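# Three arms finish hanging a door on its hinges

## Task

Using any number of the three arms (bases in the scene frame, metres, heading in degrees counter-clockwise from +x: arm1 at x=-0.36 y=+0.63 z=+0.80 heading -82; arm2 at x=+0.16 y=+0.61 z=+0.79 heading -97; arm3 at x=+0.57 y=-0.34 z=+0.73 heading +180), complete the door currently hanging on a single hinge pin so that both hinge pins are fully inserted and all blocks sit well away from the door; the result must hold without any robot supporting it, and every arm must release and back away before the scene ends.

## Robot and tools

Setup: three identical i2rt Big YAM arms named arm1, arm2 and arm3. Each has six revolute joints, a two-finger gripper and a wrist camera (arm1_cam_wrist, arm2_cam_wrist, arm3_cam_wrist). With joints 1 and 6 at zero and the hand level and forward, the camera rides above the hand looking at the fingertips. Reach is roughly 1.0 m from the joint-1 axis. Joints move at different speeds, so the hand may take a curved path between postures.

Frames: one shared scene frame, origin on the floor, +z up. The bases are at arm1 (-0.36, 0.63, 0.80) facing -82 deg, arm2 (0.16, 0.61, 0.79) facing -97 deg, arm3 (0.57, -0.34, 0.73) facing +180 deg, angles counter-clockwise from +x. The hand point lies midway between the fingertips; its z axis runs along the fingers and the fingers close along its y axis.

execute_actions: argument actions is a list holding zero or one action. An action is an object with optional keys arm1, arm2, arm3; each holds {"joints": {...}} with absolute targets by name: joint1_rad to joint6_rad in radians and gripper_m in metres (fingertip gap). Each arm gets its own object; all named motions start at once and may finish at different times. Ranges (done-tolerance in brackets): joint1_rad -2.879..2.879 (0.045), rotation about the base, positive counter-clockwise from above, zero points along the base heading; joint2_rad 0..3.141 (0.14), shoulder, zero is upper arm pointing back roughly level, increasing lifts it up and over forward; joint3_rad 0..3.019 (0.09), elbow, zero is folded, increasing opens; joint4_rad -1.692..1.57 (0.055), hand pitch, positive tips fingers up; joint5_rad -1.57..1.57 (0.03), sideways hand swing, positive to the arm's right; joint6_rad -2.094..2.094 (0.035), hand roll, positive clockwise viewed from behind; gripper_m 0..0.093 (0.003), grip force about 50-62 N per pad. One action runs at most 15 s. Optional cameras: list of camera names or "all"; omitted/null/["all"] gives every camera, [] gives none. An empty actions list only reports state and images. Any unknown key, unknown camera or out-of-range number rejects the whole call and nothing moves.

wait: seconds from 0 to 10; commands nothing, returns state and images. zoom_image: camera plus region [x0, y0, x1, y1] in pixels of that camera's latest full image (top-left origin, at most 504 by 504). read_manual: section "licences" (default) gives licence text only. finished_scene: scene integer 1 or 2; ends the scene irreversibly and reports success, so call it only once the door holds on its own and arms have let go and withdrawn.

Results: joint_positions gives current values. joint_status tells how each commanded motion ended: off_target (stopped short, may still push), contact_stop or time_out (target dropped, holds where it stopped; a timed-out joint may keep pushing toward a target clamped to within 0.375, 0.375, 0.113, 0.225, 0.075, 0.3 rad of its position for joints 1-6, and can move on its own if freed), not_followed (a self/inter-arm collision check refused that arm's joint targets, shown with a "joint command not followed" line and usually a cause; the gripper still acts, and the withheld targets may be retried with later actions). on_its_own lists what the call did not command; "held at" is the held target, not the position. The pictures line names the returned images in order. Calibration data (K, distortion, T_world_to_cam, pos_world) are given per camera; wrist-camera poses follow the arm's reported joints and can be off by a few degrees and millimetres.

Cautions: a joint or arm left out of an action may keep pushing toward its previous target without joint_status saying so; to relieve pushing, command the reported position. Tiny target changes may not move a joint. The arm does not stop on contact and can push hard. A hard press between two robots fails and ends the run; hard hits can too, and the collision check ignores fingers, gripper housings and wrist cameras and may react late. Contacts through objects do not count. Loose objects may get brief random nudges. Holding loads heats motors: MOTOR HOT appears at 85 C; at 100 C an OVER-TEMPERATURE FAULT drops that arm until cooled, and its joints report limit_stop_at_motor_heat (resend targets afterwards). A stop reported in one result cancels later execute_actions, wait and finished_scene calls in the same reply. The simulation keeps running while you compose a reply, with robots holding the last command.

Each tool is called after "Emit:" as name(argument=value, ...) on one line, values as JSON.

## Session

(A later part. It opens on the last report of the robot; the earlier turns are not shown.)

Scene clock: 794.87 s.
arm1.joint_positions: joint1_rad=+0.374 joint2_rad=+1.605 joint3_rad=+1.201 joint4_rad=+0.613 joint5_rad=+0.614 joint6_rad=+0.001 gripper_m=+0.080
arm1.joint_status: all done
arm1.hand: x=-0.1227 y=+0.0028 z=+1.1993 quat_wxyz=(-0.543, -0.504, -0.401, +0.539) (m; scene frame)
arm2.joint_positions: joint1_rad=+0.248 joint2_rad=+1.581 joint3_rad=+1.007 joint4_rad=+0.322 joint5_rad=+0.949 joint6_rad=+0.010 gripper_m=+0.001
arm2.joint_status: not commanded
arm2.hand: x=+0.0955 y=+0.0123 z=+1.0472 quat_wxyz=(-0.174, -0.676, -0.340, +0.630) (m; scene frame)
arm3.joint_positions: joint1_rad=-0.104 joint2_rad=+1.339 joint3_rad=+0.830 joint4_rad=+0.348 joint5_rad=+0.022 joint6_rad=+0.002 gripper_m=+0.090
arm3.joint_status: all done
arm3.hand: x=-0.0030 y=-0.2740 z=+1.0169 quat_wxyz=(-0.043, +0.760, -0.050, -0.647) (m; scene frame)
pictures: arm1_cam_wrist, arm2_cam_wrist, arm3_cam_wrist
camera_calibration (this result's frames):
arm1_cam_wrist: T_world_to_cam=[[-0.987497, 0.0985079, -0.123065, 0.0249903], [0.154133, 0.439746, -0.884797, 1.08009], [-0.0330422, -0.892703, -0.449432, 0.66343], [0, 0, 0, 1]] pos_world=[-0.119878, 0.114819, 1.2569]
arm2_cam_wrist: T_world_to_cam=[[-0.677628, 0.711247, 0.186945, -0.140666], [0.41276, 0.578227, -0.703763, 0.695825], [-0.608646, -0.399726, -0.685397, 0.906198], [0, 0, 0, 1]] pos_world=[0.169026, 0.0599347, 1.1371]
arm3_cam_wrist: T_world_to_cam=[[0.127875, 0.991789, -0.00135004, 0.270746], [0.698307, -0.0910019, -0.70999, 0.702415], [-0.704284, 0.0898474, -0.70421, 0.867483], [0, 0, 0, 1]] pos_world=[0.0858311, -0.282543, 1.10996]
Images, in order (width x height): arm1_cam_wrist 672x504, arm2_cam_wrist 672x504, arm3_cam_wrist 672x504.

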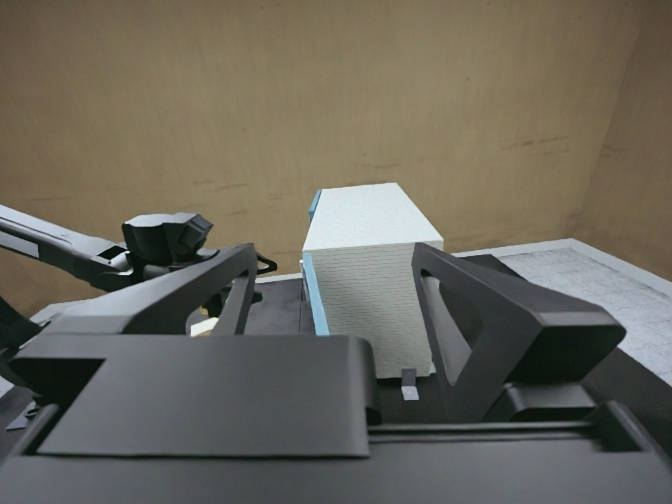

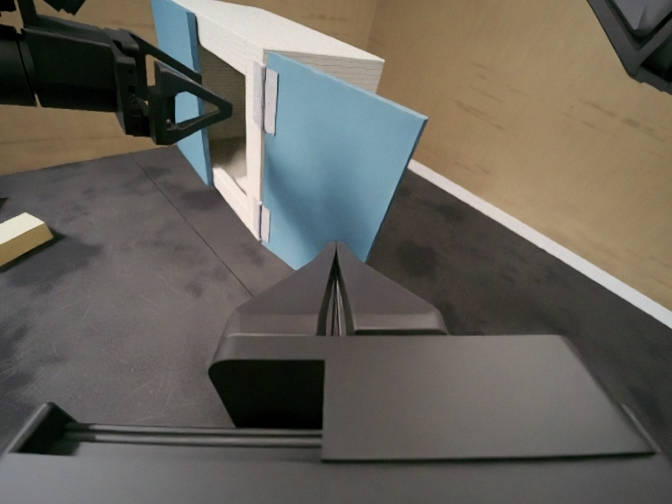

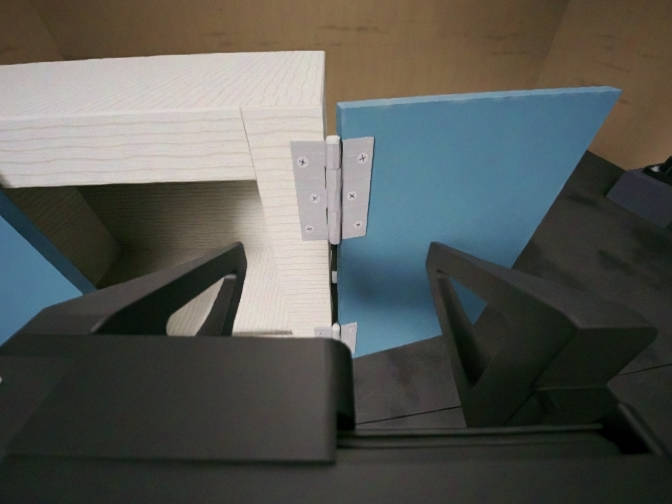

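Emit:
zoom_image(camera="arm3_cam_wrist", region=[300, 120, 370, 170])

Emit:
zoom_image(camera="arm2_cam_wrist", region=[235, 185, 290, 250])

Emit:
zoom_image(camera="arm3_cam_wrist", region=[305, 310, 365, 345])

Region (300, 120, 370, 170) of arm3_cam_wrist's 672x504 image, scaled by 7.200, with more detail than that image has; it fills the top 360 rows of this view, and the rest is white.

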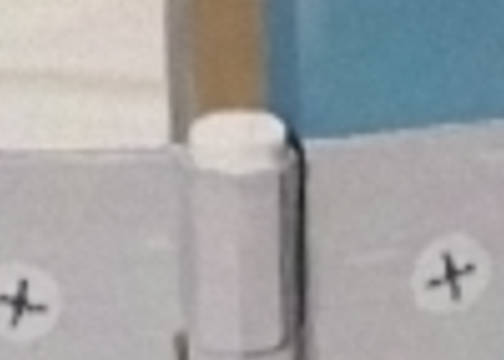

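Region (235, 185, 290, 250) of arm2_cam_wrist's 672x504 image, scaled by 7.754, with more detail than that image has; it fills the left 426 columns of this view, and the rest is white.

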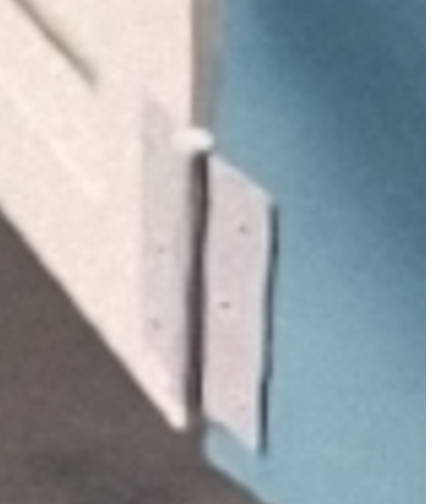

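Region (305, 310, 365, 345) of arm3_cam_wrist's 672x504 image, scaled by 8.400, with more detail than that image has; it fills the top 294 rows of this view, and the rest is white.

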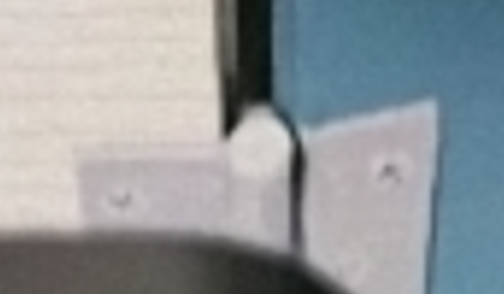

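Emit:
execute_actions(actions=[{"arm3":{"joints":{"joint2_rad":1.85,"joint3_rad":0.72,"joint4_rad":1.15}},"arm1":{"joints":{"joint2_rad":1.1,"joint3_rad":0.9,"joint4_rad":0.0}},"arm2":{"joints":{"joint2_rad":1.1,"joint3_rad":0.8,"joint4_rad":0.0,"joint5_rad":0.3}}}], cameras=["arm3_cam_wrist"])

Emit:
zoom_image(camera="arm3_cam_wrist", region=[290, 215, 390, 340])

Scene clock: 808.83 s.
arm1.joint_positions: joint1_rad=+0.374 joint2_rad=+1.098 joint3_rad=+0.909 joint4_rad=+0.016 joint5_rad=+0.614 joint6_rad=+0.001 gripper_m=+0.080
arm1.joint_status: all done
arm1.hand: x=-0.2051 y=+0.1488 z=+1.1890 quat_wxyz=(-0.412, -0.535, -0.533, +0.510) (m; scene frame)
arm2.joint_positions: joint1_rad=+0.248 joint2_rad=+1.084 joint3_rad=+0.797 joint4_rad=+0.022 joint5_rad=+0.303 joint6_rad=+0.010 gripper_m=+0.001
arm2.joint_status: all done
arm2.hand: x=+0.1727 y=+0.1051 z=+1.1160 quat_wxyz=(-0.374, -0.590, -0.526, +0.485) (m; scene frame)
arm3.joint_positions: joint1_rad=-0.104 joint2_rad=+1.850 joint3_rad=+0.721 joint4_rad=+1.132 joint5_rad=+0.022 joint6_rad=+0.002 gripper_m=+0.090
arm3.joint_status: all done
arm3.hand: x=-0.0266 y=-0.2717 z=+0.8589 quat_wxyz=(-0.045, +0.704, -0.048, -0.707) (m; scene frame)
pictures: arm3_cam_wrist
camera_calibration (this result's frames):
arm3_cam_wrist: T_world_to_cam=[[0.127725, 0.9918, -0.00438466, 0.273887], [0.573641, -0.0774794, -0.815434, 0.697899], [-0.809087, 0.101636, -0.578834, 0.632122], [0, 0, 0, 1]] pos_world=[0.076116, -0.281815, 0.936185]
Images, in order (width x height): arm3_cam_wrist 672x504.

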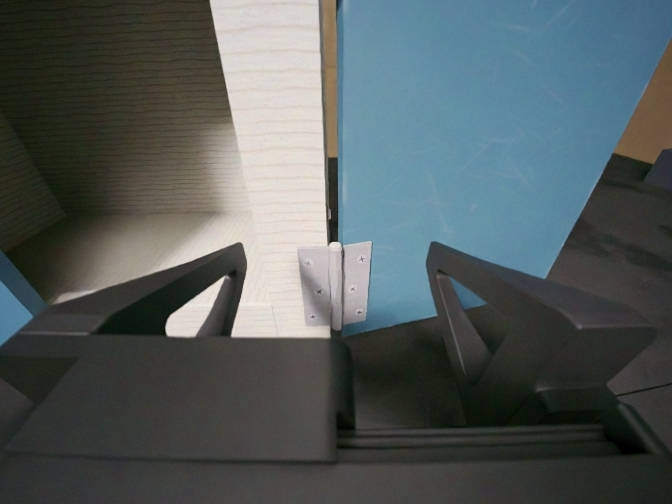

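Region (290, 215, 390, 340) of arm3_cam_wrist's 672x504 image, scaled by 4.032, with more detail than that image has; it fills the left 403 columns of this view, and the rest is white.

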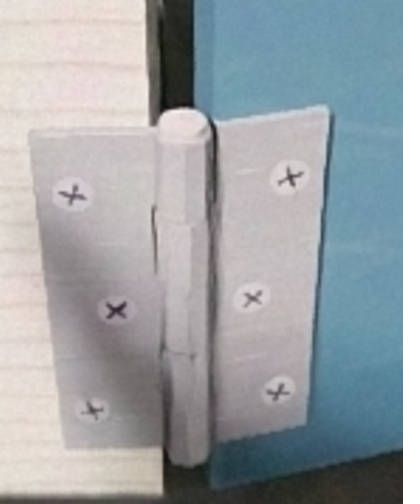

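Seated. Move arm3 clear.

Emit:
execute_actions(actions=[{"arm3":{"joints":{"joint2_rad":1.2,"joint3_rad":0.5,"joint4_rad":0.5}}}], cameras=["arm3_cam_wrist"])

Emit:
finished_scene(scene=1)

Scene clock: 813.67 s.
arm1.joint_positions: joint1_rad=+0.374 joint2_rad=+1.098 joint3_rad=+0.909 joint4_rad=+0.016 joint5_rad=+0.614 joint6_rad=+0.001 gripper_m=+0.080
arm1.joint_status: not commanded
arm1.hand: x=-0.2051 y=+0.1488 z=+1.1890 quat_wxyz=(-0.412, -0.535, -0.533, +0.510) (m; scene frame)
arm2.joint_positions: joint1_rad=+0.248 joint2_rad=+1.084 joint3_rad=+0.797 joint4_rad=+0.022 joint5_rad=+0.303 joint6_rad=+0.010 gripper_m=+0.001
arm2.joint_status: not commanded
arm2.hand: x=+0.1727 y=+0.1051 z=+1.1160 quat_wxyz=(-0.374, -0.590, -0.526, +0.485) (m; scene frame)
arm3.joint_positions: joint1_rad=-0.104 joint2_rad=+1.196 joint3_rad=+0.503 joint4_rad=+0.510 joint5_rad=+0.022 joint6_rad=+0.002 gripper_m=+0.090
arm3.joint_status: all done
arm3.hand: x=+0.0915 y=-0.2845 z=+0.9465 quat_wxyz=(-0.042, +0.767, -0.050, -0.638) (m; scene frame)
pictures: arm3_cam_wrist
camera_calibration (this result's frames):
arm3_cam_wrist: T_world_to_cam=[[0.127857, 0.991792, -0.000933096, 0.268635], [0.714016, -0.0927005, -0.693965, 0.568436], [-0.688356, 0.0880621, -0.720008, 0.898409], [0, 0, 0, 1]] pos_world=[0.178206, -0.292851, 1.04159]
Images, in order (width x height): arm3_cam_wrist 672x504.

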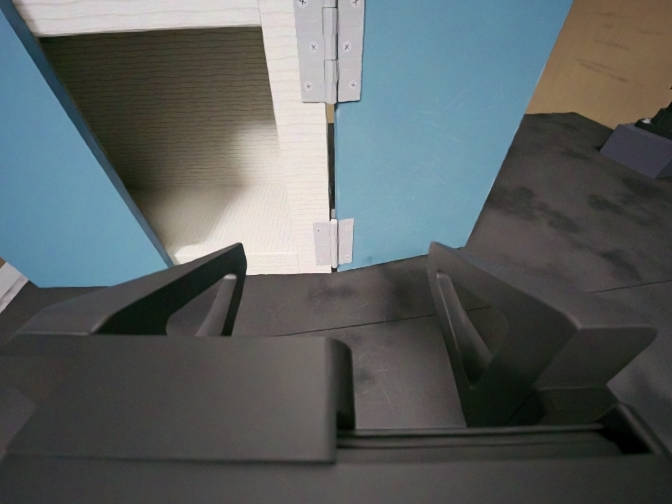

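The scene is finished: the task was done.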